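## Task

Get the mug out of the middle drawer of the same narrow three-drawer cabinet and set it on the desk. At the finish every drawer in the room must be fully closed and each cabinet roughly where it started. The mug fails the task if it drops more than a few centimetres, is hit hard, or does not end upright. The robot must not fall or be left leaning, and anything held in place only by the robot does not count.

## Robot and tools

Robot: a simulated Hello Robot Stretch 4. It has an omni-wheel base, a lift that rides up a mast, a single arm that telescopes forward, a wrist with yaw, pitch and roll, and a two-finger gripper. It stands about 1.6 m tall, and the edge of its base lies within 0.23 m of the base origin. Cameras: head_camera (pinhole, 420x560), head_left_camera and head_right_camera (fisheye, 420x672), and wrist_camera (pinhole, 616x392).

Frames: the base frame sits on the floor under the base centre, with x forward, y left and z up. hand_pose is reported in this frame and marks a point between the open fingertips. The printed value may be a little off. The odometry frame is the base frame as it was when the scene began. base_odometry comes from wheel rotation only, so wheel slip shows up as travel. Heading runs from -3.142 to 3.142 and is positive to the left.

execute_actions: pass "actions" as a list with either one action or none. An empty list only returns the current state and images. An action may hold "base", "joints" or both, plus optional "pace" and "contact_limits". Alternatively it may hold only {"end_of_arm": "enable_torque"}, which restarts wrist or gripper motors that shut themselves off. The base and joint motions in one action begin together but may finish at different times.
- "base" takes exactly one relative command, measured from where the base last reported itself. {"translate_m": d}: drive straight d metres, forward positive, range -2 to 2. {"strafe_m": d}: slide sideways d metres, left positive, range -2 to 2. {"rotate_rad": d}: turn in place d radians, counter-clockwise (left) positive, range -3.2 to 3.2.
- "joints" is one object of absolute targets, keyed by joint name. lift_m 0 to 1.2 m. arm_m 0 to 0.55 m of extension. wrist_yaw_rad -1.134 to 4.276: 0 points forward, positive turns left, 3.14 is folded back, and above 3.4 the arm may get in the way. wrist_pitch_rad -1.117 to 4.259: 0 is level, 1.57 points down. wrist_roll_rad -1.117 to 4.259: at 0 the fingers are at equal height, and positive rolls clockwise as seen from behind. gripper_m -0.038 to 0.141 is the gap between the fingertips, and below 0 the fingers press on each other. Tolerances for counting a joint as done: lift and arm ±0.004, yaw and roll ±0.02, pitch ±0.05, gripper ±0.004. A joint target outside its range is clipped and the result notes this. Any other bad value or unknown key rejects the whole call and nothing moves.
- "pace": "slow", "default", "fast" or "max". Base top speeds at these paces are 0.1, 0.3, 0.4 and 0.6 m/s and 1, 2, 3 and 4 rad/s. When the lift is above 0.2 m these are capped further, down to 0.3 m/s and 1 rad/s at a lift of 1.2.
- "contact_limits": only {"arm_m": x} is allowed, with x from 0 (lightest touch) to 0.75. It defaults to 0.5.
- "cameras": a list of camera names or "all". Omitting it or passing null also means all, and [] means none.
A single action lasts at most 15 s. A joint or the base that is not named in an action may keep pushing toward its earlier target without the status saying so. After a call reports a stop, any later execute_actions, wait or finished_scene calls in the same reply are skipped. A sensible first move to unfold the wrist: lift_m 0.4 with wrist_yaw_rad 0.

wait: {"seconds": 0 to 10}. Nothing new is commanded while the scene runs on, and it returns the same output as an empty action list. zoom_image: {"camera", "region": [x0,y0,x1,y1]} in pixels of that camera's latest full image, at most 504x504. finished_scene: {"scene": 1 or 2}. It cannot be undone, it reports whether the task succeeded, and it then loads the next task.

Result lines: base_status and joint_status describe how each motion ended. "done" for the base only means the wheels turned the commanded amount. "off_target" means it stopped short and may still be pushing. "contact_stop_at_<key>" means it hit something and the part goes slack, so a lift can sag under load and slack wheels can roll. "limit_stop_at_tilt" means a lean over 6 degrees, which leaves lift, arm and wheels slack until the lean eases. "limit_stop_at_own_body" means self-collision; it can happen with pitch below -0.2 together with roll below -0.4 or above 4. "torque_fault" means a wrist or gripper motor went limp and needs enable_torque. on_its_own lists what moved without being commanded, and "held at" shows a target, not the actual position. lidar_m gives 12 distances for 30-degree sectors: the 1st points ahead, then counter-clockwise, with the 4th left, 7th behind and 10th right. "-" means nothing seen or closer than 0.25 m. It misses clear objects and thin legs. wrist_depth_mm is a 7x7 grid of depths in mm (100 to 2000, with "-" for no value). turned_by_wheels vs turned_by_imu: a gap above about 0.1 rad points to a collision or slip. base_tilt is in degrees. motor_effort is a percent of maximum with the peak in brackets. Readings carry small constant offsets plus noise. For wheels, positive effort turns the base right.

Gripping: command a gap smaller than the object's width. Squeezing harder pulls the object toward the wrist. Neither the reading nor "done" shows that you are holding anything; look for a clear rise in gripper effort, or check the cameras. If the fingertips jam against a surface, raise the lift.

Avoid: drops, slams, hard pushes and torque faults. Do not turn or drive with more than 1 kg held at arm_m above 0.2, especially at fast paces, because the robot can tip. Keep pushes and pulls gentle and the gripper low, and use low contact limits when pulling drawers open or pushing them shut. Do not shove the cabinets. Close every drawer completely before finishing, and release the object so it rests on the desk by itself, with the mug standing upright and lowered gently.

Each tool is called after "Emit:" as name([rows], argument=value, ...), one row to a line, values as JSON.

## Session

Emit:
execute_actions(actions=[])

Scene clock: 0.00 s.
base_odometry: x=+0.000 y=+0.000 heading=+0.000 (m, m, rad; odometry frame)
turned_by_wheels: +0.000 (rad since the last result)
turned_by_imu: +0.000 (rad since the last result)
base_tilt: forward=+0.3 right=+0.0 (deg)
lidar_m: 1.99 2.08 2.00 1.45 1.43 1.99 1.93 2.19 1.85 1.34 1.38 2.09
base_status: not commanded
joint_positions: lift_m=+0.131 arm_m=+0.001 wrist_yaw_rad=+3.064 wrist_pitch_rad=+0.010 wrist_roll_rad=+0.011 gripper_m=+0.057
joint_status: not commanded
motor_effort: lift_m=+20 arm_m=-1 wrist_yaw_rad=+2 wrist_pitch_rad=-5 wrist_roll_rad=+0 gripper_m=-1 wheel_0=+0 wheel_1=+0 wheel_2=+0 (%)
hand_pose: x=-0.1090 y=+0.1096 z=+0.3059 quat_wxyz=(+0.039, -0.005, +0.005, +0.999) (m; base frame)
wrist_depth_mm: - 142 - - - - - / - 127 - - - - - / - 127 177 - - - - / 113 139 226 - - - - / 1921 - - - - - - / 1308 1366 211 1430 217 1464 1537 / 866 878 809 155 842 854 931
pictures: head_camera, head_left_camera, head_right_camera, wrist_camera
Images, in order (width x height): head_camera 420x560, head_left_camera 420x672, head_right_camera 420x672, wrist_camera 616x392.

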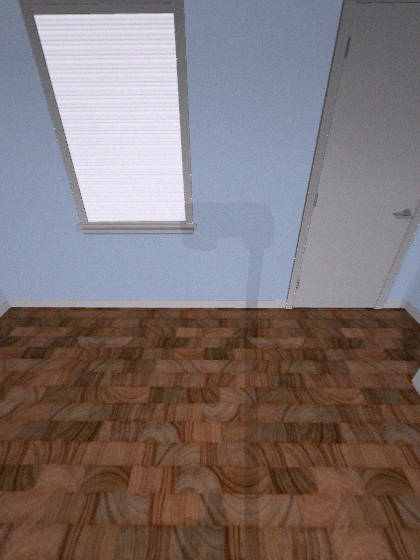

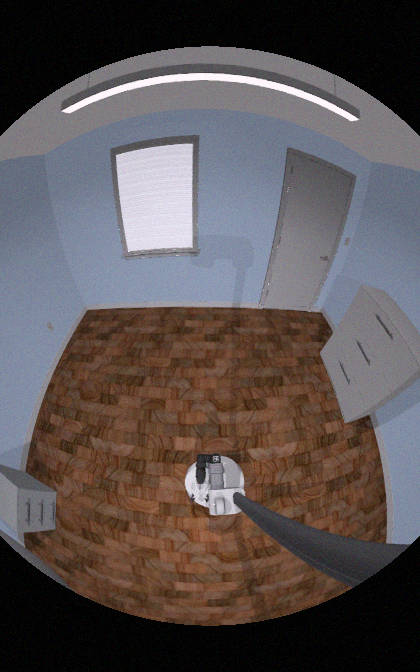

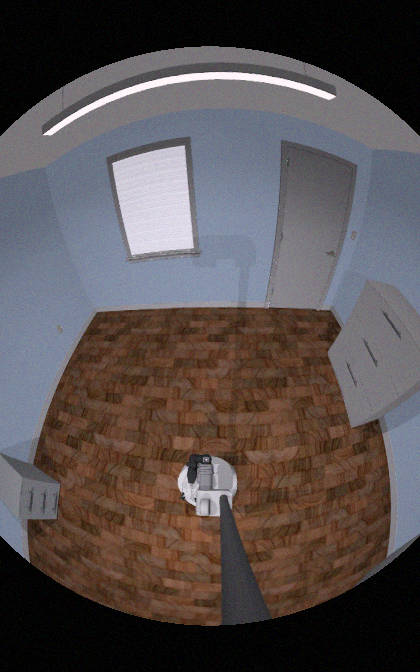

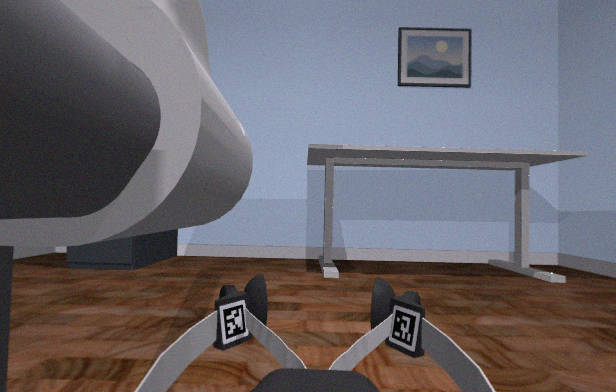

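Emit:
zoom_image(camera="head_left_camera", region=[0, 440, 120, 560])

Emit:
zoom_image(camera="head_left_camera", region=[300, 270, 420, 440])

Region (0, 440, 120, 560) of head_left_camera's 420x672 image, scaled by 4.200, with more detail than that image has.

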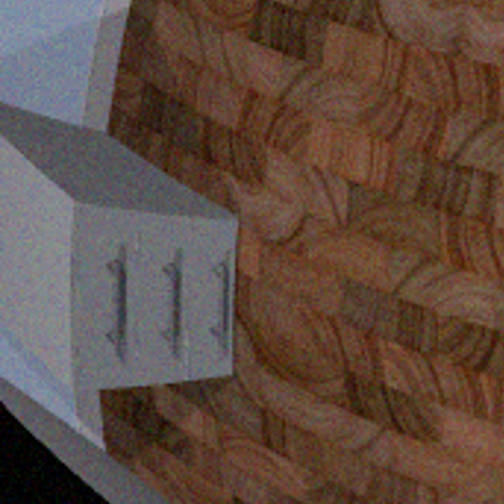

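Region (300, 270, 420, 440) of head_left_camera's 420x672 image, scaled by 2.965, with more detail than that image has; it fills the left 356 columns of this view, and the rest is white.

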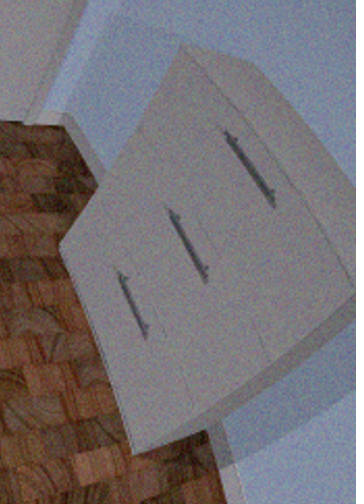

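Emit:
execute_actions([
  {"base": {"rotate_rad": 1.567}, "joints": {"lift_m": 0.3, "wrist_yaw_rad": 0}, "pace": "fast"},
], cameras=["head_camera", "wrist_camera"])

Scene clock: 10.83 s.
base_odometry: x=+0.000 y=+0.000 heading=+1.567 (m, m, rad; odometry frame)
turned_by_wheels: +1.567 (rad since the last result)
turned_by_imu: +1.539 (rad since the last result)
base_tilt: forward=+0.3 right=+0.1 (deg)
lidar_m: 1.43 1.43 1.98 1.90 2.17 1.87 1.33 1.39 2.09 1.98 2.10 1.99
base_status: done
joint_positions: lift_m=+0.300 arm_m=+0.001 wrist_yaw_rad=+0.000 wrist_pitch_rad=+0.010 wrist_roll_rad=+0.011 gripper_m=+0.057
joint_status: all done
motor_effort: lift_m=+22(27) arm_m=-1(1) wrist_yaw_rad=-1(5) wrist_pitch_rad=-6(6) wrist_roll_rad=+0(0) gripper_m=-3(3) wheel_0=+0(7) wheel_1=+1(9) wheel_2=+1(6) (%)
hand_pose: x=+0.4604 y=-0.0873 z=+0.4751 quat_wxyz=(+1.000, +0.005, +0.005, +0.000) (m; base frame)
wrist_depth_mm: 1863 1863 1756 1808 1661 1708 1661 / 1983 1863 1863 1756 1756 1661 1661 / 1808 1808 1808 1708 1708 1661 1661 / 1808 1756 1808 1708 1708 1661 1618 / 1808 1205 1618 1756 1708 1661 1618 / 1537 1205 211 1661 216 1618 1661 / 1229 1182 1182 155 1229 1281 1336
pictures: head_camera, wrist_camera
Images, in order (width x height): head_camera 420x560, wrist_camera 616x392.

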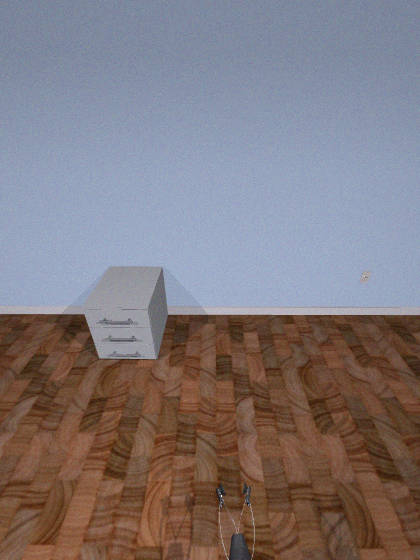

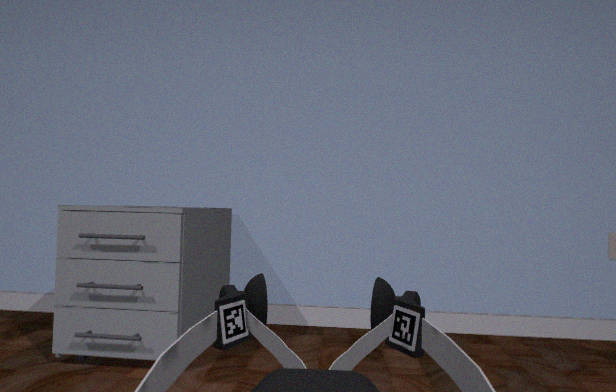

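Emit:
zoom_image(camera="head_camera", region=[60, 250, 200, 380])

Emit:
zoom_image(camera="head_camera", region=[0, 280, 420, 560])

Region (60, 250, 200, 380) of head_camera's 420x560 image, scaled by 3.600, with more detail than that image has; it fills the top 468 rows of this view, and the rest is white.

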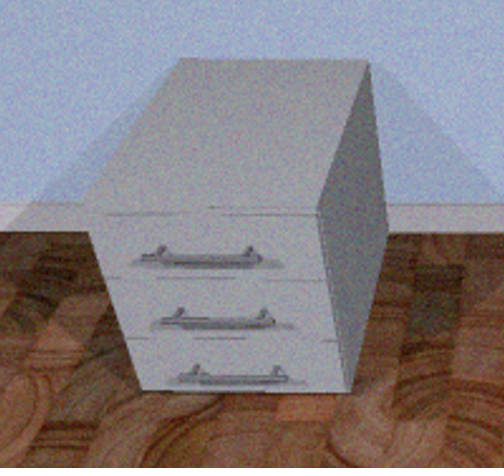

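Region (0, 280, 420, 560) of head_camera's 420x560 image, scaled by 1.200, with more detail than that image has.

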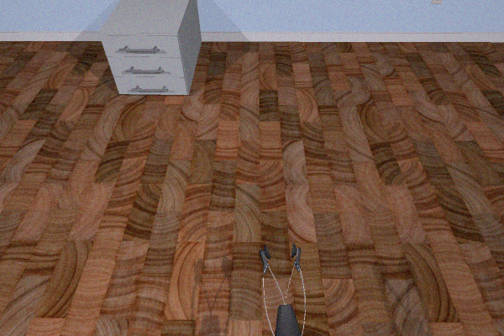

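Emit:
execute_actions([
  {"base": {"strafe_m": 0.72}, "joints": {"lift_m": 0.14, "wrist_roll_rad": 1.57, "gripper_m": 0.07, "arm_m": 0.1}, "pace": "max"},
], cameras=[])

Emit:
execute_actions([
  {"base": {"rotate_rad": -0.04}, "joints": {"lift_m": 0.1}, "pace": "fast"},
], cameras=["head_camera", "wrist_camera"])

Scene clock: 30.03 s.
base_odometry: x=-0.720 y=+0.003 heading=+1.567 (m, m, rad; odometry frame)
turned_by_wheels: +0.000 (rad since the last result)
turned_by_imu: -0.001 (rad since the last result)
base_tilt: forward=+0.3 right=+0.1 (deg)
lidar_m: 1.37 1.69 1.20 1.17 1.54 1.84 1.77 1.67 1.87 2.73 2.71 2.01
base_status: done
joint_positions: lift_m=+0.140 arm_m=+0.099 wrist_yaw_rad=+0.000 wrist_pitch_rad=+0.010 wrist_roll_rad=+1.570 gripper_m=+0.070
joint_status: all done
motor_effort: lift_m=+18(22) arm_m=+6(6) wrist_yaw_rad=+0(2) wrist_pitch_rad=-7(7) wrist_roll_rad=+1(3) gripper_m=-3(1) wheel_0=+1(11) wheel_1=-1(12) wheel_2=+0(1) (%)
hand_pose: x=+0.5583 y=-0.0874 z=+0.3153 quat_wxyz=(+0.707, +0.707, +0.004, -0.004) (m; base frame)
wrist_depth_mm: 1661 1661 1708 1661 1618 750 492 / 1618 1661 1661 1708 1618 732 488 / 1618 1661 1661 1078 1078 732 488 / 1708 1756 1661 1078 1060 723 480 / 1708 1661 1708 1078 1078 715 477 / 1708 1661 213 1661 216 699 484 / 1708 1661 1661 1708 1078 609 484
pictures: none
No camera images: the call's "cameras" was empty. Leave "cameras" out to get every camera's image.

Scene clock: 30.90 s.
base_odometry: x=-0.720 y=+0.003 heading=+1.527 (m, m, rad; odometry frame)
turned_by_wheels: -0.040 (rad since the last result)
turned_by_imu: -0.040 (rad since the last result)
base_tilt: forward=+0.3 right=+0.1 (deg)
lidar_m: 1.36 1.71 1.23 1.17 1.51 1.88 1.77 1.60 1.82 2.72 2.79 2.04
base_status: done
joint_positions: lift_m=+0.100 arm_m=+0.099 wrist_yaw_rad=+0.000 wrist_pitch_rad=+0.010 wrist_roll_rad=+1.570 gripper_m=+0.070
joint_status: all done
motor_effort: lift_m=+17(18) arm_m=+6(6) wrist_yaw_rad=+1(0) wrist_pitch_rad=-6(6) wrist_roll_rad=+1(1) gripper_m=-3(1) wheel_0=-2(6) wheel_1=+0(4) wheel_2=-1(3) (%)
hand_pose: x=+0.5583 y=-0.0875 z=+0.2754 quat_wxyz=(+0.707, +0.707, +0.004, -0.004) (m; base frame)
wrist_depth_mm: 1708 1756 1708 1661 1464 647 442 / 1708 1661 1756 1661 1430 634 436 / 1661 1708 1708 1618 1205 640 436 / 1708 1618 1708 1078 1078 634 430 / 1661 1708 1708 1078 1098 621 427 / 1708 1661 213 1661 216 621 424 / 1661 1661 1661 1618 931 530 421
pictures: head_camera, wrist_camera
Images, in order (width x height): head_camera 420x560, wrist_camera 616x392.

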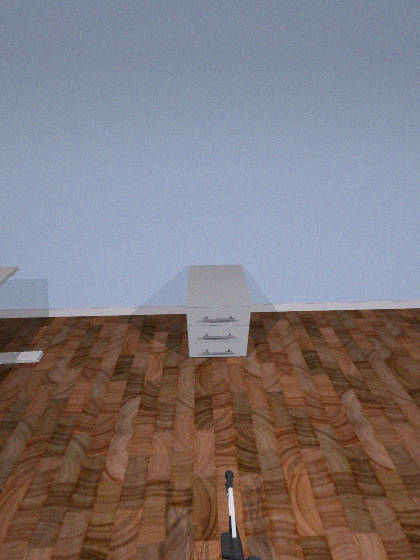

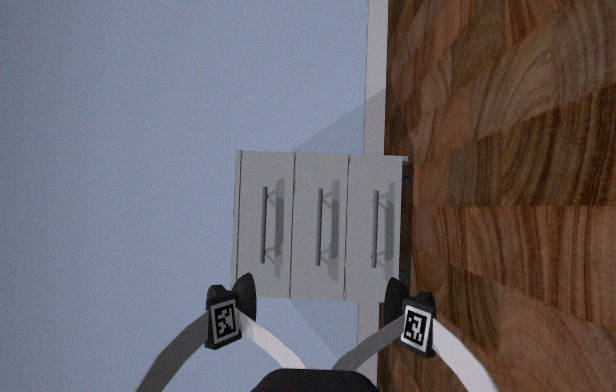

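Emit:
execute_actions([
  {"base": {"translate_m": 0.455}, "joints": {"arm_m": 0.35}, "pace": "fast"},
], cameras=["head_camera", "wrist_camera"])

Scene clock: 37.83 s.
base_odometry: x=-0.700 y=+0.457 heading=+1.527 (m, m, rad; odometry frame)
turned_by_wheels: +0.000 (rad since the last result)
turned_by_imu: -0.001 (rad since the last result)
base_tilt: forward=+0.3 right=+0.1 (deg)
lidar_m: 0.90 1.53 1.26 1.17 1.26 1.84 2.21 2.03 2.48 2.70 2.16 0.96
base_status: done
joint_positions: lift_m=+0.100 arm_m=+0.349 wrist_yaw_rad=+0.000 wrist_pitch_rad=+0.010 wrist_roll_rad=+1.570 gripper_m=+0.070
joint_status: all done
motor_effort: lift_m=+18(17) arm_m=+6(6) wrist_yaw_rad=+1(3) wrist_pitch_rad=-6(6) wrist_roll_rad=+1(1) gripper_m=-1(1) wheel_0=+0(6) wheel_1=-1(7) wheel_2=-1(9) (%)
hand_pose: x=+0.8084 y=-0.0874 z=+0.2754 quat_wxyz=(+0.707, +0.707, +0.004, -0.004) (m; base frame)
wrist_depth_mm: 976 960 946 976 946 647 439 / 976 384 382 377 377 375 394 / 960 384 379 377 375 373 389 / 946 382 377 375 375 370 389 / 946 379 377 375 375 370 384 / 960 379 212 375 216 370 382 / 960 377 377 336 375 336 379
pictures: head_camera, wrist_camera
Images, in order (width x height): head_camera 420x560, wrist_camera 616x392.

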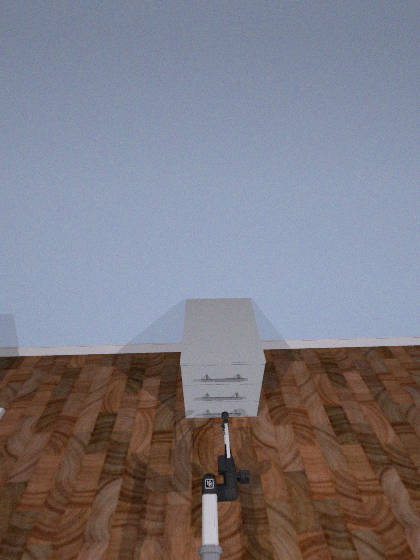

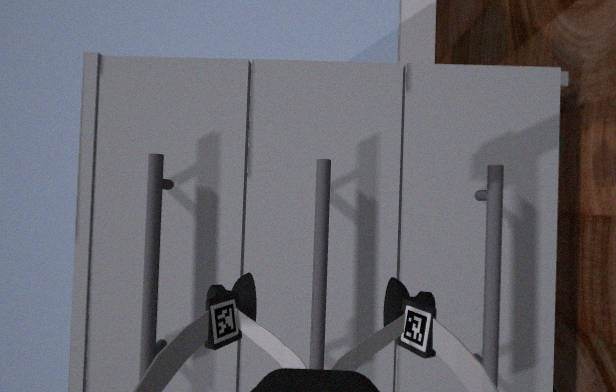

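Emit:
execute_actions([
  {"joints": {"arm_m": 0.466, "gripper_m": 0.045}, "contact_limits": {"arm_m": 0.2}},
], cameras=["wrist_camera"])

Emit:
execute_actions([
  {"joints": {"gripper_m": -0.014}},
], cameras=["wrist_camera"])

Scene clock: 44.73 s.
base_odometry: x=-0.700 y=+0.457 heading=+1.527 (m, m, rad; odometry frame)
turned_by_wheels: +0.000 (rad since the last result)
turned_by_imu: -0.001 (rad since the last result)
base_tilt: forward=+0.3 right=+0.1 (deg)
lidar_m: 0.90 1.53 1.24 1.18 1.24 1.81 2.21 2.02 2.45 2.69 2.13 0.97
base_status: not commanded
joint_positions: lift_m=+0.100 arm_m=+0.465 wrist_yaw_rad=+0.000 wrist_pitch_rad=+0.010 wrist_roll_rad=+1.570 gripper_m=+0.045
joint_status: all done
motor_effort: lift_m=+17(17) arm_m=+6(8) wrist_yaw_rad=+1(1) wrist_pitch_rad=-7(6) wrist_roll_rad=+1(1) gripper_m=-1(2) wheel_0=+0(0) wheel_1=-1(1) wheel_2=-1(1) (%)
contact_limits: arm_m 0.2
hand_pose: x=+0.9243 y=-0.0874 z=+0.2754 quat_wxyz=(+0.707, +0.707, +0.004, -0.004) (m; base frame)
wrist_depth_mm: 266 265 265 262 258 258 257 / 266 264 262 260 258 258 256 / 265 264 260 260 258 256 255 / 264 262 262 259 258 256 255 / 264 262 259 258 258 255 255 / 263 262 259 257 215 254 254 / 262 260 258 161 255 253 254
pictures: wrist_camera
Images, in order (width x height): wrist_camera 616x392.

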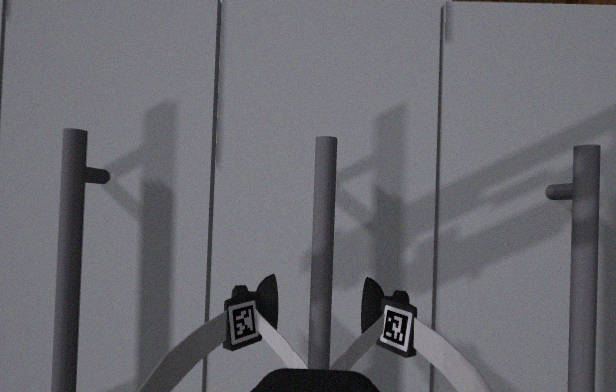

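Scene clock: 46.07 s.
base_odometry: x=-0.700 y=+0.457 heading=+1.527 (m, m, rad; odometry frame)
turned_by_wheels: +0.000 (rad since the last result)
turned_by_imu: +0.000 (rad since the last result)
base_tilt: forward=+0.3 right=+0.1 (deg)
lidar_m: 0.90 1.54 1.25 1.17 1.22 1.85 2.22 2.03 2.45 2.69 2.15 0.96
base_status: not commanded
joint_positions: lift_m=+0.100 arm_m=+0.465 wrist_yaw_rad=+0.001 wrist_pitch_rad=+0.011 wrist_roll_rad=+1.570 gripper_m=-0.014
joint_status: all done
motor_effort: lift_m=+17(17) arm_m=+5(6) wrist_yaw_rad=-2(2) wrist_pitch_rad=-7(7) wrist_roll_rad=+1(1) gripper_m=-15(13) wheel_0=+0(0) wheel_1=-1(1) wheel_2=-1(1) (%)
hand_pose: x=+0.9247 y=-0.0871 z=+0.2753 quat_wxyz=(+0.707, +0.707, +0.004, -0.003) (m; base frame)
wrist_depth_mm: 265 264 260 258 258 257 257 / 266 263 260 259 257 257 256 / 263 263 259 257 256 256 256 / 264 262 258 257 256 255 255 / 263 263 259 257 255 255 253 / 262 260 257 202 254 254 253 / 262 259 255 217 254 253 253
pictures: wrist_camera
Images, in order (width x height): wrist_camera 616x392.

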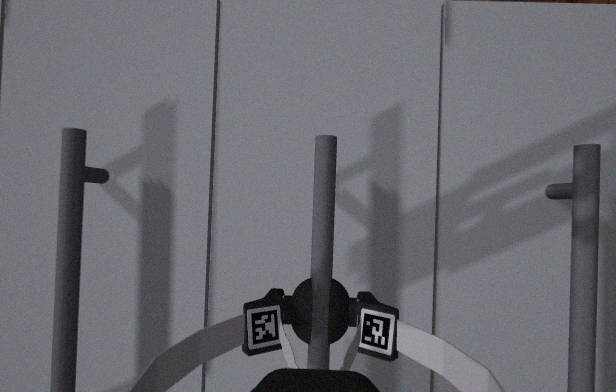

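Emit:
execute_actions([
  {"joints": {"arm_m": 0.17}, "contact_limits": {"arm_m": 0.3}},
], cameras=["head_camera", "wrist_camera"])

Emit:
zoom_image(camera="head_camera", region=[150, 350, 300, 490])

Scene clock: 52.07 s.
base_odometry: x=-0.700 y=+0.457 heading=+1.527 (m, m, rad; odometry frame)
turned_by_wheels: +0.000 (rad since the last result)
turned_by_imu: -0.001 (rad since the last result)
base_tilt: forward=+0.3 right=+0.0 (deg)
lidar_m: 0.90 1.56 1.24 1.17 1.25 1.84 2.22 2.04 2.44 2.71 2.16 0.98
base_status: not commanded
joint_positions: lift_m=+0.100 arm_m=+0.171 wrist_yaw_rad=+0.000 wrist_pitch_rad=+0.010 wrist_roll_rad=+1.570 gripper_m=-0.014
joint_status: all done
motor_effort: lift_m=+18(17) arm_m=-6(9) wrist_yaw_rad=+1(5) wrist_pitch_rad=-6(8) wrist_roll_rad=+1(1) gripper_m=-7(16) wheel_0=+0(1) wheel_1=-1(1) wheel_2=+0(1) (%)
contact_limits: arm_m 0.3
hand_pose: x=+0.6305 y=-0.0874 z=+0.2754 quat_wxyz=(+0.707, +0.707, +0.004, -0.004) (m; base frame)
wrist_depth_mm: 1138 1160 1138 1138 1078 647 442 / 1182 1118 1160 1138 1118 647 436 / 1160 1138 559 564 554 549 430 / 1160 1138 559 554 554 549 430 / 1118 1160 559 559 549 549 427 / 1138 1138 559 200 539 549 424 / 1118 1138 175 190 179 525 418
pictures: head_camera, wrist_camera
Images, in order (width x height): head_camera 420x560, wrist_camera 616x392.

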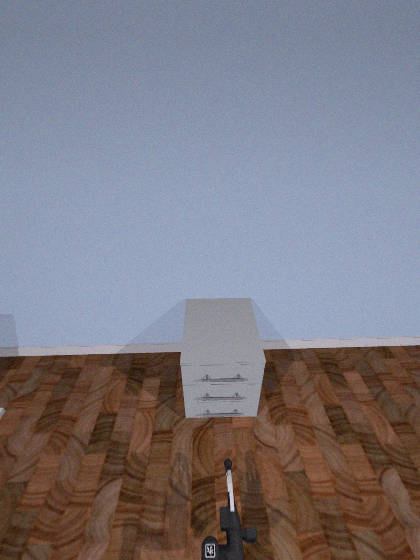

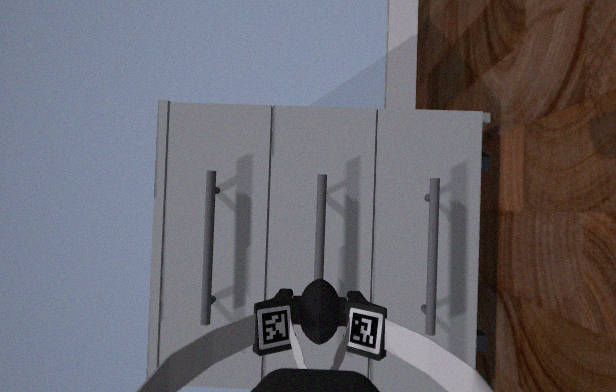

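Region (150, 350, 300, 490) of head_camera's 420x560 image, scaled by 3.360, with more detail than that image has; it fills the top 470 rows of this view, and the rest is white.

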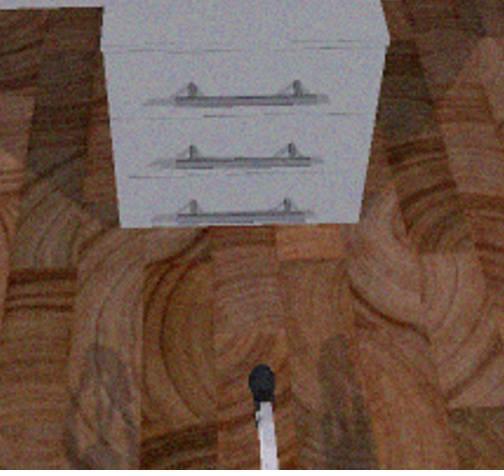

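Emit:
execute_actions([
  {"joints": {"arm_m": 0.476, "gripper_m": 0.04}, "contact_limits": {"arm_m": 0.15}},
], cameras=["wrist_camera"])

Emit:
execute_actions([
  {"joints": {"gripper_m": -0.036}},
], cameras=["wrist_camera"])

Scene clock: 61.50 s.
base_odometry: x=-0.700 y=+0.457 heading=+1.527 (m, m, rad; odometry frame)
turned_by_wheels: +0.000 (rad since the last result)
turned_by_imu: -0.001 (rad since the last result)
base_tilt: forward=+0.3 right=+0.1 (deg)
lidar_m: 0.90 1.55 1.24 1.16 1.24 1.84 2.21 2.00 2.46 2.70 2.18 0.97
base_status: not commanded
joint_positions: lift_m=+0.100 arm_m=+0.475 wrist_yaw_rad=+0.000 wrist_pitch_rad=+0.010 wrist_roll_rad=+1.570 gripper_m=+0.040
joint_status: all done
motor_effort: lift_m=+17(17) arm_m=+6(7) wrist_yaw_rad=+0(2) wrist_pitch_rad=-5(6) wrist_roll_rad=+1(1) gripper_m=-3(7) wheel_0=+0(0) wheel_1=-1(1) wheel_2=-1(0) (%)
contact_limits: arm_m 0.15
hand_pose: x=+0.9343 y=-0.0874 z=+0.2754 quat_wxyz=(+0.707, +0.707, +0.004, -0.004) (m; base frame)
wrist_depth_mm: 256 255 254 251 251 249 248 / 258 255 253 252 250 248 247 / 255 253 253 250 247 248 246 / 254 252 251 252 248 245 246 / 254 253 251 248 247 246 243 / 253 251 251 248 208 245 244 / 252 251 250 164 246 245 242
pictures: wrist_camera
Images, in order (width x height): wrist_camera 616x392.

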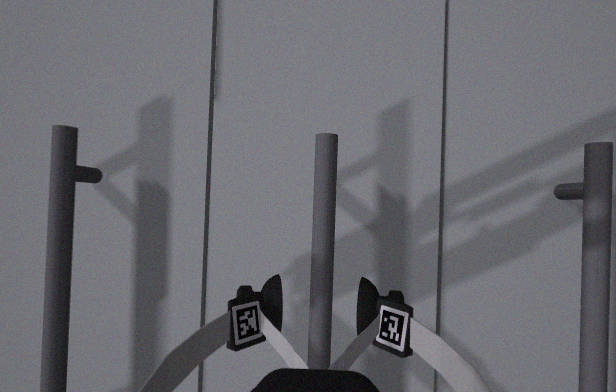

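Scene clock: 62.97 s.
base_odometry: x=-0.700 y=+0.457 heading=+1.527 (m, m, rad; odometry frame)
turned_by_wheels: +0.000 (rad since the last result)
turned_by_imu: +0.000 (rad since the last result)
base_tilt: forward=+0.4 right=+0.1 (deg)
lidar_m: 0.88 1.55 1.23 1.17 1.24 1.84 2.22 2.04 2.47 2.70 2.16 0.97
base_status: not commanded
joint_positions: lift_m=+0.100 arm_m=+0.475 wrist_yaw_rad=+0.001 wrist_pitch_rad=+0.011 wrist_roll_rad=+1.570 gripper_m=-0.036
joint_status: all done
motor_effort: lift_m=+17(17) arm_m=+4(6) wrist_yaw_rad=-3(3) wrist_pitch_rad=-7(8) wrist_roll_rad=+1(1) gripper_m=-18(19) wheel_0=+0(0) wheel_1=-1(1) wheel_2=+0(0) (%)
hand_pose: x=+0.9348 y=-0.0871 z=+0.2752 quat_wxyz=(+0.707, +0.707, +0.004, -0.003) (m; base frame)
wrist_depth_mm: 255 254 244 242 242 247 247 / 255 253 244 242 241 247 246 / 255 253 242 241 240 246 246 / 254 254 242 242 239 246 245 / 254 252 241 241 238 246 244 / 251 252 241 202 237 245 244 / 252 251 240 201 236 153 243
pictures: wrist_camera
Images, in order (width x height): wrist_camera 616x392.

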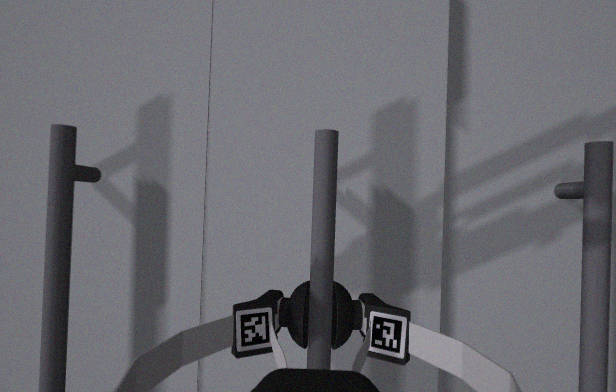

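Emit:
execute_actions([
  {"joints": {"arm_m": 0.39}, "pace": "slow", "contact_limits": {"arm_m": 0.3}},
], cameras=["wrist_camera"])

Scene clock: 68.30 s.
base_odometry: x=-0.700 y=+0.457 heading=+1.527 (m, m, rad; odometry frame)
turned_by_wheels: +0.000 (rad since the last result)
turned_by_imu: -0.001 (rad since the last result)
base_tilt: forward=+0.3 right=+0.1 (deg)
lidar_m: 0.82 1.56 1.23 1.17 1.23 1.86 2.20 2.03 2.46 2.67 2.14 0.87
base_status: not commanded
joint_positions: lift_m=+0.100 arm_m=+0.391 wrist_yaw_rad=+0.001 wrist_pitch_rad=+0.011 wrist_roll_rad=+1.570 gripper_m=-0.036
joint_status: all done
motor_effort: lift_m=+17(17) arm_m=-6(9) wrist_yaw_rad=-1(4) wrist_pitch_rad=-8(8) wrist_roll_rad=+1(1) gripper_m=-16(16) wheel_0=+0(0) wheel_1=-1(1) wheel_2=+0(0) (%)
contact_limits: arm_m 0.3
hand_pose: x=+0.8506 y=-0.0873 z=+0.2752 quat_wxyz=(+0.707, +0.707, +0.004, -0.004) (m; base frame)
wrist_depth_mm: 946 904 243 241 240 564 418 / 931 340 242 242 240 332 332 / 917 340 242 240 239 330 330 / 917 336 241 240 238 330 327 / 340 338 240 240 238 329 327 / 338 336 241 201 236 329 327 / 338 297 238 200 236 153 325
pictures: wrist_camera
Images, in order (width x height): wrist_camera 616x392.

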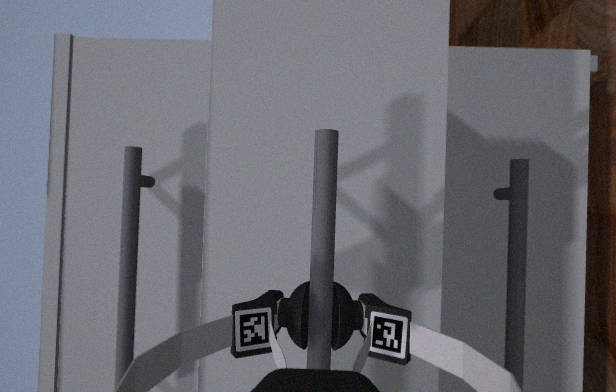

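Emit:
execute_actions([
  {"joints": {"arm_m": 0.18}, "contact_limits": {"arm_m": 0.25}},
], cameras=["head_camera"])

Emit:
zoom_image(camera="head_camera", region=[150, 350, 300, 490])

Scene clock: 73.20 s.
base_odometry: x=-0.700 y=+0.457 heading=+1.527 (m, m, rad; odometry frame)
turned_by_wheels: +0.000 (rad since the last result)
turned_by_imu: -0.001 (rad since the last result)
base_tilt: forward=+0.3 right=+0.1 (deg)
lidar_m: 0.60 1.55 1.23 1.15 1.26 1.84 2.22 2.02 2.46 2.71 2.18 0.65
base_status: not commanded
joint_positions: lift_m=+0.100 arm_m=+0.181 wrist_yaw_rad=+0.000 wrist_pitch_rad=+0.011 wrist_roll_rad=+1.570 gripper_m=-0.036
joint_status: all done
motor_effort: lift_m=+18(18) arm_m=-6(8) wrist_yaw_rad=+1(2) wrist_pitch_rad=-9(9) wrist_roll_rad=+1(1) gripper_m=-16(15) wheel_0=+0(0) wheel_1=-1(1) wheel_2=+0(1) (%)
contact_limits: arm_m 0.25
hand_pose: x=+0.6404 y=-0.0874 z=+0.2751 quat_wxyz=(+0.707, +0.707, +0.004, -0.004) (m; base frame)
wrist_depth_mm: 1160 1160 243 241 240 603 439 / 1138 1138 243 241 238 597 433 / 1160 1118 242 240 239 539 430 / 1138 1118 241 239 237 539 430 / 1118 1118 240 238 237 539 427 / 1118 1118 240 200 237 539 421 / 1118 549 238 200 236 153 418
pictures: head_camera
Images, in order (width x height): head_camera 420x560.

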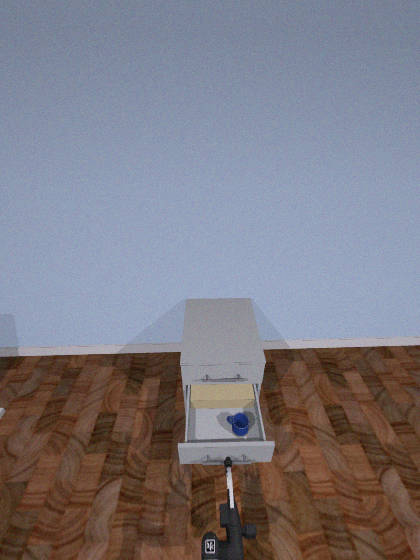

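Region (150, 350, 300, 490) of head_camera's 420x560 image, scaled by 3.360, with more detail than that image has; it fills the top 470 rows of this view, and the rest is white.

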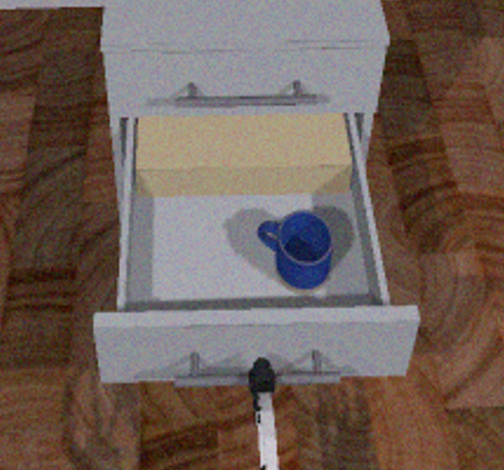

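Emit:
execute_actions([
  {"joints": {"gripper_m": 0.04}, "pace": "fast"},
], cameras=[])

Emit:
execute_actions([
  {"joints": {"arm_m": 0.115}, "pace": "fast"},
], cameras=[])

Emit:
execute_actions([
  {"base": {"strafe_m": -0.07}, "joints": {"lift_m": 0.54, "wrist_pitch_rad": 0.9}, "pace": "fast"},
], cameras=["head_camera", "wrist_camera"])

Scene clock: 91.90 s.
base_odometry: x=-0.700 y=+0.457 heading=+1.527 (m, m, rad; odometry frame)
turned_by_wheels: +0.000 (rad since the last result)
turned_by_imu: -0.001 (rad since the last result)
base_tilt: forward=+0.3 right=+0.1 (deg)
lidar_m: 0.62 1.56 1.23 1.19 1.22 1.82 2.20 2.04 2.45 2.70 2.16 0.68
base_status: not commanded
joint_positions: lift_m=+0.100 arm_m=+0.181 wrist_yaw_rad=+0.000 wrist_pitch_rad=+0.011 wrist_roll_rad=+1.570 gripper_m=+0.040
joint_status: all done
motor_effort: lift_m=+17(18) arm_m=-6(6) wrist_yaw_rad=+1(0) wrist_pitch_rad=-6(9) wrist_roll_rad=+1(1) gripper_m=-3(14) wheel_0=+1(0) wheel_1=-1(1) wheel_2=+0(0) (%)
hand_pose: x=+0.6404 y=-0.0874 z=+0.2753 quat_wxyz=(+0.707, +0.707, +0.004, -0.004) (m; base frame)
wrist_depth_mm: 1138 1160 1138 257 256 647 439 / 1138 1138 258 256 256 640 433 / 1138 1098 256 256 253 539 436 / 1138 1118 257 256 253 549 430 / 1138 1118 254 254 252 539 421 / 1138 1118 255 253 208 535 421 / 1138 1138 255 164 251 517 421
pictures: none
No camera images: the call's "cameras" was empty. Leave "cameras" out to get every camera's image.

Scene clock: 92.83 s.
base_odometry: x=-0.700 y=+0.457 heading=+1.527 (m, m, rad; odometry frame)
turned_by_wheels: +0.000 (rad since the last result)
turned_by_imu: +0.000 (rad since the last result)
base_tilt: forward=+0.3 right=+0.1 (deg)
lidar_m: 0.61 1.52 1.25 1.17 1.22 1.86 2.22 2.03 2.45 2.69 2.16 0.68
base_status: not commanded
joint_positions: lift_m=+0.100 arm_m=+0.116 wrist_yaw_rad=+0.000 wrist_pitch_rad=+0.010 wrist_roll_rad=+1.570 gripper_m=+0.040
joint_status: all done
motor_effort: lift_m=+17(17) arm_m=-6(8) wrist_yaw_rad=+1(1) wrist_pitch_rad=-6(7) wrist_roll_rad=+1(0) gripper_m=-3(1) wheel_0=+0(0) wheel_1=-1(1) wheel_2=-1(1) (%)
hand_pose: x=+0.5754 y=-0.0874 z=+0.2754 quat_wxyz=(+0.707, +0.707, +0.004, -0.004) (m; base frame)
wrist_depth_mm: 1255 1229 1182 1205 1078 654 442 / 1229 1205 1182 324 322 640 436 / 1229 1182 621 320 320 609 433 / 1182 1205 615 322 319 609 436 / 1229 1205 615 319 317 603 430 / 1182 1182 320 319 207 603 421 / 1205 1205 320 163 315 525 424
pictures: none
No camera images: the call's "cameras" was empty. Leave "cameras" out to get every camera's image.

Scene clock: 95.03 s.
base_odometry: x=-0.630 y=+0.454 heading=+1.527 (m, m, rad; odometry frame)
turned_by_wheels: +0.000 (rad since the last result)
turned_by_imu: -0.001 (rad since the last result)
base_tilt: forward=+0.3 right=+0.0 (deg)
lidar_m: 0.63 0.67 1.32 1.22 1.29 1.89 2.19 2.00 2.45 2.64 2.18 0.68
base_status: done
joint_positions: lift_m=+0.540 arm_m=+0.116 wrist_yaw_rad=+0.000 wrist_pitch_rad=+0.901 wrist_roll_rad=+1.570 gripper_m=+0.040
joint_status: all done
motor_effort: lift_m=+22(26) arm_m=-6(6) wrist_yaw_rad=+2(0) wrist_pitch_rad=-2(4) wrist_roll_rad=+0(1) gripper_m=-3(1) wheel_0=-2(11) wheel_1=+1(11) wheel_2=-1(5) (%)
hand_pose: x=+0.4660 y=-0.0874 z=+0.4918 quat_wxyz=(+0.637, +0.636, +0.308, -0.308) (m; base frame)
wrist_depth_mm: 1008 1182 1160 904 750 647 564 / 1008 1205 1138 904 750 640 564 / 946 1182 1138 842 741 627 559 / 559 627 683 525 732 627 554 / 549 627 676 508 723 627 559 / 549 634 683 508 208 621 549 / 549 627 634 163 676 591 544
pictures: head_camera, wrist_camera
Images, in order (width x height): head_camera 420x560, wrist_camera 616x392.

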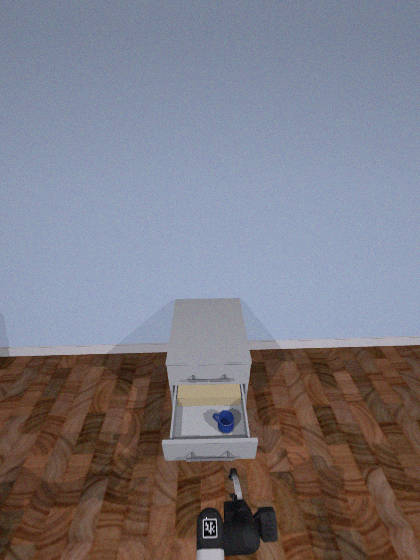

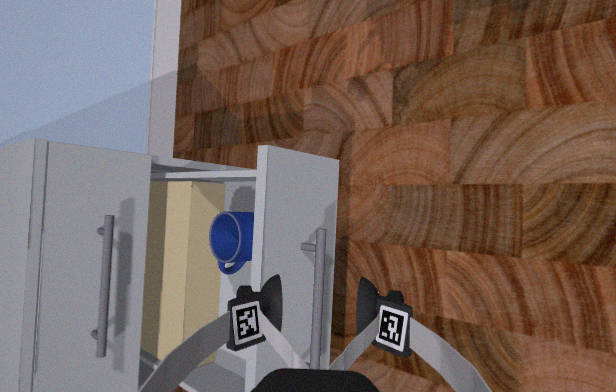

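Emit:
execute_actions([
  {"base": {"translate_m": 0.17}, "joints": {"arm_m": 0.465, "wrist_pitch_rad": 1.57, "wrist_roll_rad": 1.75, "gripper_m": 0.115}, "pace": "fast"},
], cameras=["head_camera", "wrist_camera"])

Scene clock: 106.70 s.
base_odometry: x=-0.623 y=+0.624 heading=+1.527 (m, m, rad; odometry frame)
turned_by_wheels: +0.000 (rad since the last result)
turned_by_imu: -0.001 (rad since the last result)
base_tilt: forward=+0.3 right=+0.1 (deg)
lidar_m: 0.45 0.49 1.32 1.25 1.31 2.02 2.40 2.15 2.79 2.63 1.93 0.51
base_status: done
joint_positions: lift_m=+0.540 arm_m=+0.464 wrist_yaw_rad=+0.000 wrist_pitch_rad=+1.570 wrist_roll_rad=+1.750 gripper_m=+0.115
joint_status: all done
motor_effort: lift_m=+22(22) arm_m=+6(8) wrist_yaw_rad=+0(3) wrist_pitch_rad=+2(4) wrist_roll_rad=+1(5) gripper_m=-1(1) wheel_0=+0(6) wheel_1=-2(6) wheel_2=+0(13) (%)
hand_pose: x=+0.6352 y=-0.0874 z=+0.4295 quat_wxyz=(+0.454, +0.543, +0.453, -0.542) (m; base frame)
wrist_depth_mm: 676 683 668 668 661 654 654 / 676 676 661 668 654 647 647 / 238 668 668 654 654 647 640 / 224 366 421 433 430 640 640 / 218 362 439 427 427 345 640 / 213 259 217 421 430 296 627 / 208 225 375 148 424 319 634
pictures: head_camera, wrist_camera
Images, in order (width x height): head_camera 420x560, wrist_camera 616x392.

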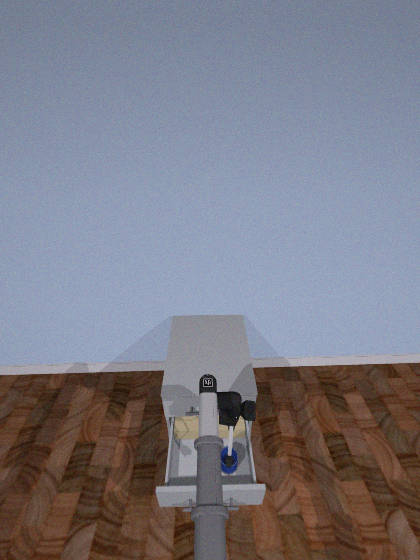

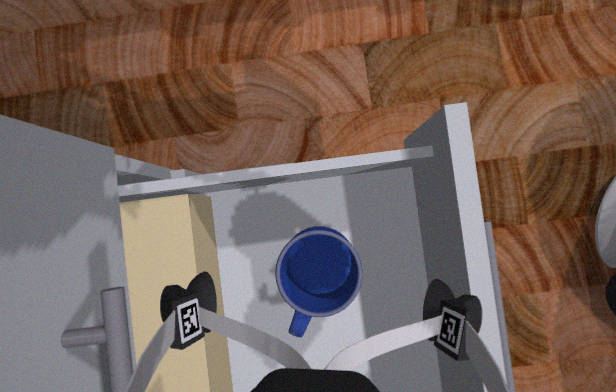

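Emit:
zoom_image(camera="wrist_camera", region=[230, 200, 410, 360])

Region (230, 200, 410, 360) of wrist_camera's 616x392 image, scaled by 2.800.

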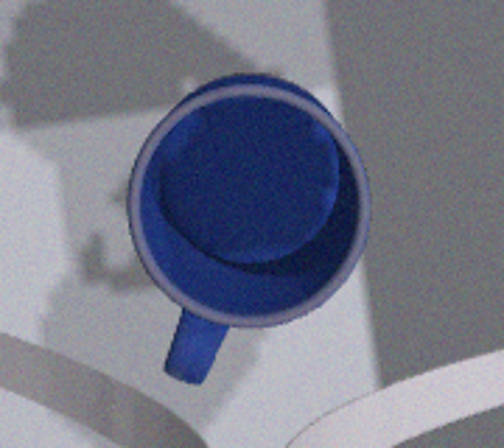

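Emit:
execute_actions([
  {"joints": {"lift_m": 0.445, "gripper_m": 0.106}, "pace": "fast"},
], cameras=["wrist_camera"])

Scene clock: 121.47 s.
base_odometry: x=-0.623 y=+0.624 heading=+1.527 (m, m, rad; odometry frame)
turned_by_wheels: +0.000 (rad since the last result)
turned_by_imu: -0.001 (rad since the last result)
base_tilt: forward=+0.3 right=+0.1 (deg)
lidar_m: 0.45 0.50 1.30 1.25 1.28 2.01 2.38 2.13 2.79 2.64 1.92 0.51
base_status: not commanded
joint_positions: lift_m=+0.445 arm_m=+0.464 wrist_yaw_rad=+0.000 wrist_pitch_rad=+1.570 wrist_roll_rad=+1.750 gripper_m=+0.106
joint_status: all done
motor_effort: lift_m=+17(21) arm_m=+6(6) wrist_yaw_rad=+1(0) wrist_pitch_rad=+1(1) wrist_roll_rad=+1(1) gripper_m=-1(2) wheel_0=+0(0) wheel_1=-2(2) wheel_2=+0(0) (%)
hand_pose: x=+0.6351 y=-0.0874 z=+0.3350 quat_wxyz=(+0.454, +0.543, +0.453, -0.542) (m; base frame)
wrist_depth_mm: 580 574 569 569 559 554 549 / 580 574 569 569 564 232 549 / 279 564 569 559 334 238 544 / 271 271 342 340 338 250 544 / 268 268 340 330 336 262 535 / 267 267 202 324 271 236 205 / 208 264 338 150 332 229 206
pictures: wrist_camera
Images, in order (width x height): wrist_camera 616x392.

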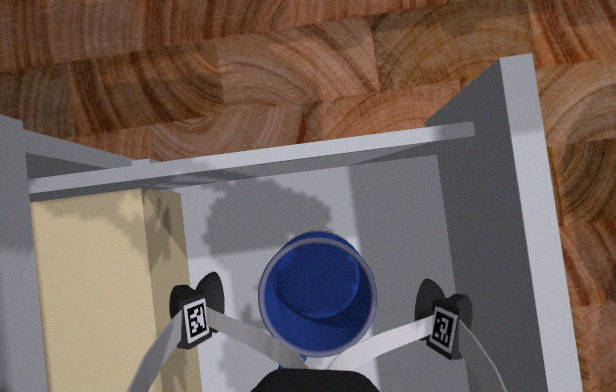

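Emit:
zoom_image(camera="wrist_camera", region=[200, 220, 440, 392])

Region (200, 220, 440, 392) of wrist_camera's 616x392 image, scaled by 2.100; it fills the top 361 rows of this view, and the rest is white.

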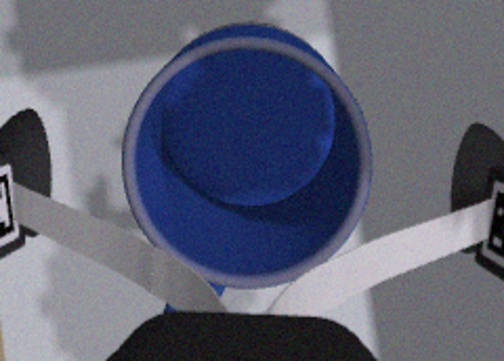

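Emit:
execute_actions([
  {"joints": {"lift_m": 0.392}},
], cameras=["wrist_camera"])

Scene clock: 133.87 s.
base_odometry: x=-0.623 y=+0.624 heading=+1.527 (m, m, rad; odometry frame)
turned_by_wheels: +0.000 (rad since the last result)
turned_by_imu: -0.001 (rad since the last result)
base_tilt: forward=+0.3 right=+0.1 (deg)
lidar_m: 0.46 0.48 1.32 1.24 1.32 1.99 2.39 2.15 2.77 2.61 1.92 0.51
base_status: not commanded
joint_positions: lift_m=+0.392 arm_m=+0.464 wrist_yaw_rad=+0.000 wrist_pitch_rad=+1.570 wrist_roll_rad=+1.750 gripper_m=+0.106
joint_status: all done
motor_effort: lift_m=+17(18) arm_m=+6(6) wrist_yaw_rad=+1(1) wrist_pitch_rad=+3(2) wrist_roll_rad=+1(1) gripper_m=-1(1) wheel_0=+0(0) wheel_1=-2(2) wheel_2=+0(0) (%)
hand_pose: x=+0.6351 y=-0.0874 z=+0.2820 quat_wxyz=(+0.454, +0.543, +0.453, -0.542) (m; base frame)
wrist_depth_mm: 530 525 521 508 508 504 174 / 525 517 517 508 508 216 169 / 267 517 236 234 233 221 175 / 216 251 287 286 285 251 180 / 216 246 289 276 282 262 186 / 214 235 198 276 236 236 190 / 214 213 283 150 279 229 191
pictures: wrist_camera
Images, in order (width x height): wrist_camera 616x392.

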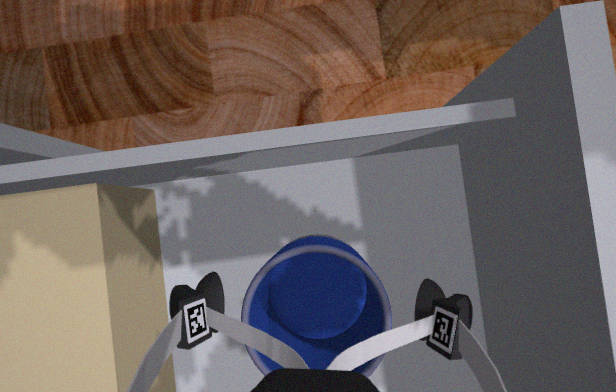

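Emit:
execute_actions([
  {"joints": {"gripper_m": 0.035}},
], cameras=["wrist_camera"])

Scene clock: 138.53 s.
base_odometry: x=-0.623 y=+0.624 heading=+1.527 (m, m, rad; odometry frame)
turned_by_wheels: +0.000 (rad since the last result)
turned_by_imu: -0.001 (rad since the last result)
base_tilt: forward=+0.3 right=+0.1 (deg)
lidar_m: 0.44 0.50 1.30 1.23 1.31 2.02 2.40 2.15 2.79 2.63 1.93 0.49
base_status: not commanded
joint_positions: lift_m=+0.392 arm_m=+0.464 wrist_yaw_rad=+0.000 wrist_pitch_rad=+1.570 wrist_roll_rad=+1.750 gripper_m=+0.035
joint_status: all done
motor_effort: lift_m=+17(18) arm_m=+6(6) wrist_yaw_rad=+0(1) wrist_pitch_rad=+2(3) wrist_roll_rad=+1(1) gripper_m=-16(17) wheel_0=+0(0) wheel_1=-2(2) wheel_2=-1(0) (%)
hand_pose: x=+0.6351 y=-0.0874 z=+0.2819 quat_wxyz=(+0.454, +0.543, +0.453, -0.542) (m; base frame)
wrist_depth_mm: 525 525 512 508 508 504 165 / 521 517 512 508 508 214 169 / 267 512 236 236 234 220 174 / 216 250 289 286 285 248 180 / 215 247 287 262 282 260 186 / 214 227 191 263 206 251 191 / 212 211 282 224 210 171 188
pictures: wrist_camera
Images, in order (width x height): wrist_camera 616x392.

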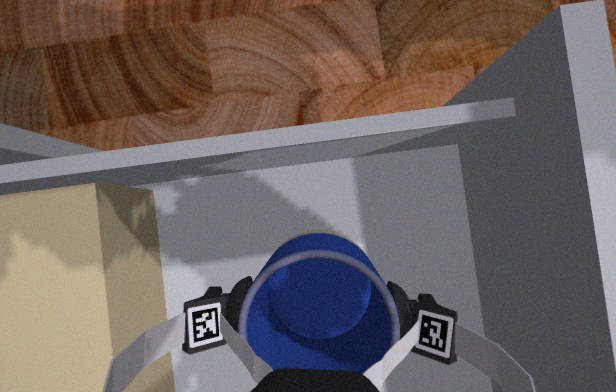

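Emit:
execute_actions([
  {"joints": {"lift_m": 0.57, "arm_m": 0.448}},
], cameras=["wrist_camera", "head_camera"])

Scene clock: 148.13 s.
base_odometry: x=-0.623 y=+0.624 heading=+1.527 (m, m, rad; odometry frame)
turned_by_wheels: +0.000 (rad since the last result)
turned_by_imu: -0.001 (rad since the last result)
base_tilt: forward=+0.3 right=+0.1 (deg)
lidar_m: 0.43 0.51 1.34 1.24 1.31 2.03 2.38 2.15 2.81 2.63 1.92 0.50
base_status: not commanded
joint_positions: lift_m=+0.570 arm_m=+0.449 wrist_yaw_rad=+0.000 wrist_pitch_rad=+1.570 wrist_roll_rad=+1.750 gripper_m=+0.035
joint_status: all done
motor_effort: lift_m=+23(25) arm_m=-6(7) wrist_yaw_rad=+2(0) wrist_pitch_rad=+0(3) wrist_roll_rad=+1(1) gripper_m=-17(16) wheel_0=+0(0) wheel_1=-2(2) wheel_2=+0(1) (%)
hand_pose: x=+0.6202 y=-0.0874 z=+0.4594 quat_wxyz=(+0.454, +0.543, +0.453, -0.542) (m; base frame)
wrist_depth_mm: 699 699 691 691 691 683 676 / 707 707 699 691 691 676 676 / 289 691 691 691 377 668 668 / 243 387 466 466 455 668 661 / 238 392 462 260 430 668 654 / 232 286 191 260 206 668 654 / 227 251 389 224 209 171 647
pictures: head_camera, wrist_camera
Images, in order (width x height): head_camera 420x560, wrist_camera 616x392.

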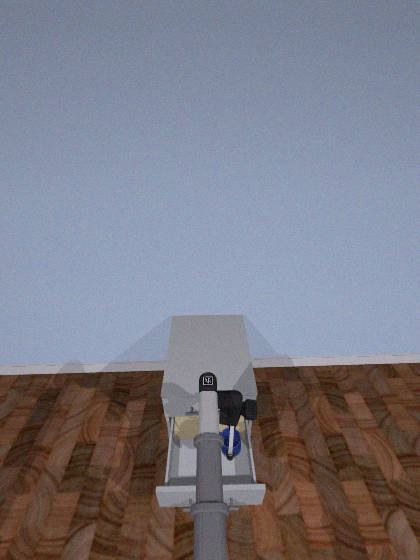

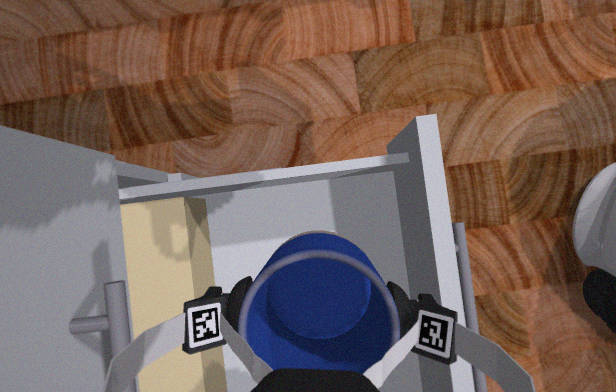

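Emit:
execute_actions([
  {"base": {"rotate_rad": 1.57}, "joints": {"arm_m": 0.2, "lift_m": 0.93}},
], cameras=["head_camera", "wrist_camera", "head_left_camera"])

Scene clock: 152.57 s.
base_odometry: x=-0.623 y=+0.624 heading=+3.097 (m, m, rad; odometry frame)
turned_by_wheels: +1.570 (rad since the last result)
turned_by_imu: +1.542 (rad since the last result)
base_tilt: forward=+0.3 right=+0.1 (deg)
lidar_m: 1.24 1.29 2.01 2.39 2.16 2.83 2.69 1.91 0.48 0.44 0.51 1.32
base_status: done
joint_positions: lift_m=+0.930 arm_m=+0.201 wrist_yaw_rad=+0.000 wrist_pitch_rad=+1.570 wrist_roll_rad=+1.750 gripper_m=+0.035
joint_status: all done
motor_effort: lift_m=+23(27) arm_m=-6(7) wrist_yaw_rad=+3(0) wrist_pitch_rad=+2(2) wrist_roll_rad=+1(1) gripper_m=-17(15) wheel_0=+1(8) wheel_1=-1(6) wheel_2=-1(8) (%)
hand_pose: x=+0.3723 y=-0.0874 z=+0.8194 quat_wxyz=(+0.454, +0.543, +0.453, -0.542) (m; base frame)
wrist_depth_mm: 1078 1078 1042 1078 854 809 1042 / 1098 1078 1078 1042 1042 1042 1042 / 1078 1060 1060 1060 1060 1025 1025 / 1078 1078 1060 1060 1060 820 798 / 1078 1060 1042 262 820 809 809 / 1042 1060 190 262 206 809 917 / 1060 1042 1025 224 210 172 1008
pictures: head_camera, head_left_camera, wrist_camera
Images, in order (width x height): head_camera 420x560, head_left_camera 420x672, wrist_camera 616x392.

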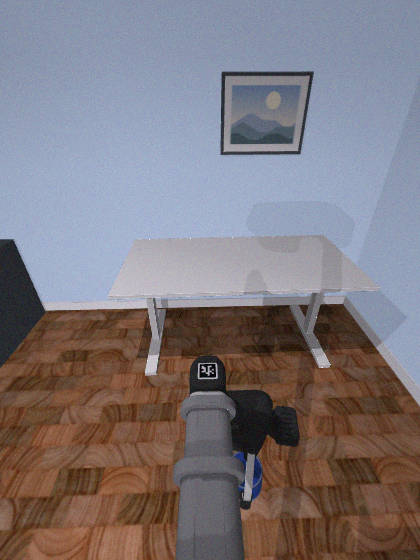

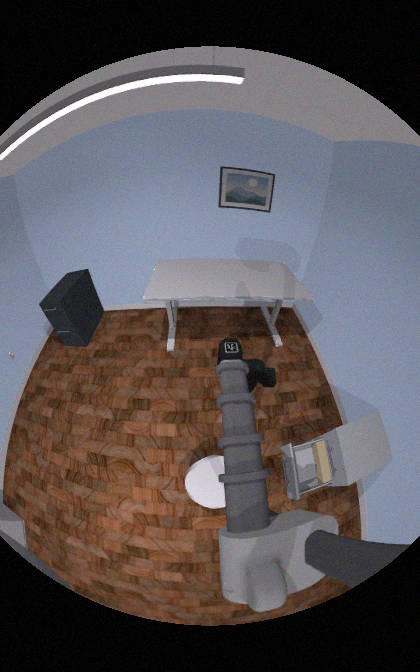

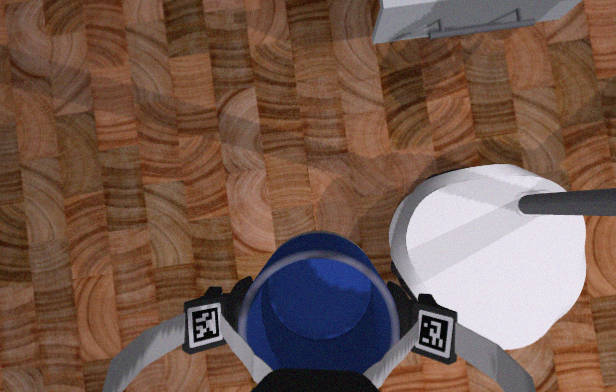

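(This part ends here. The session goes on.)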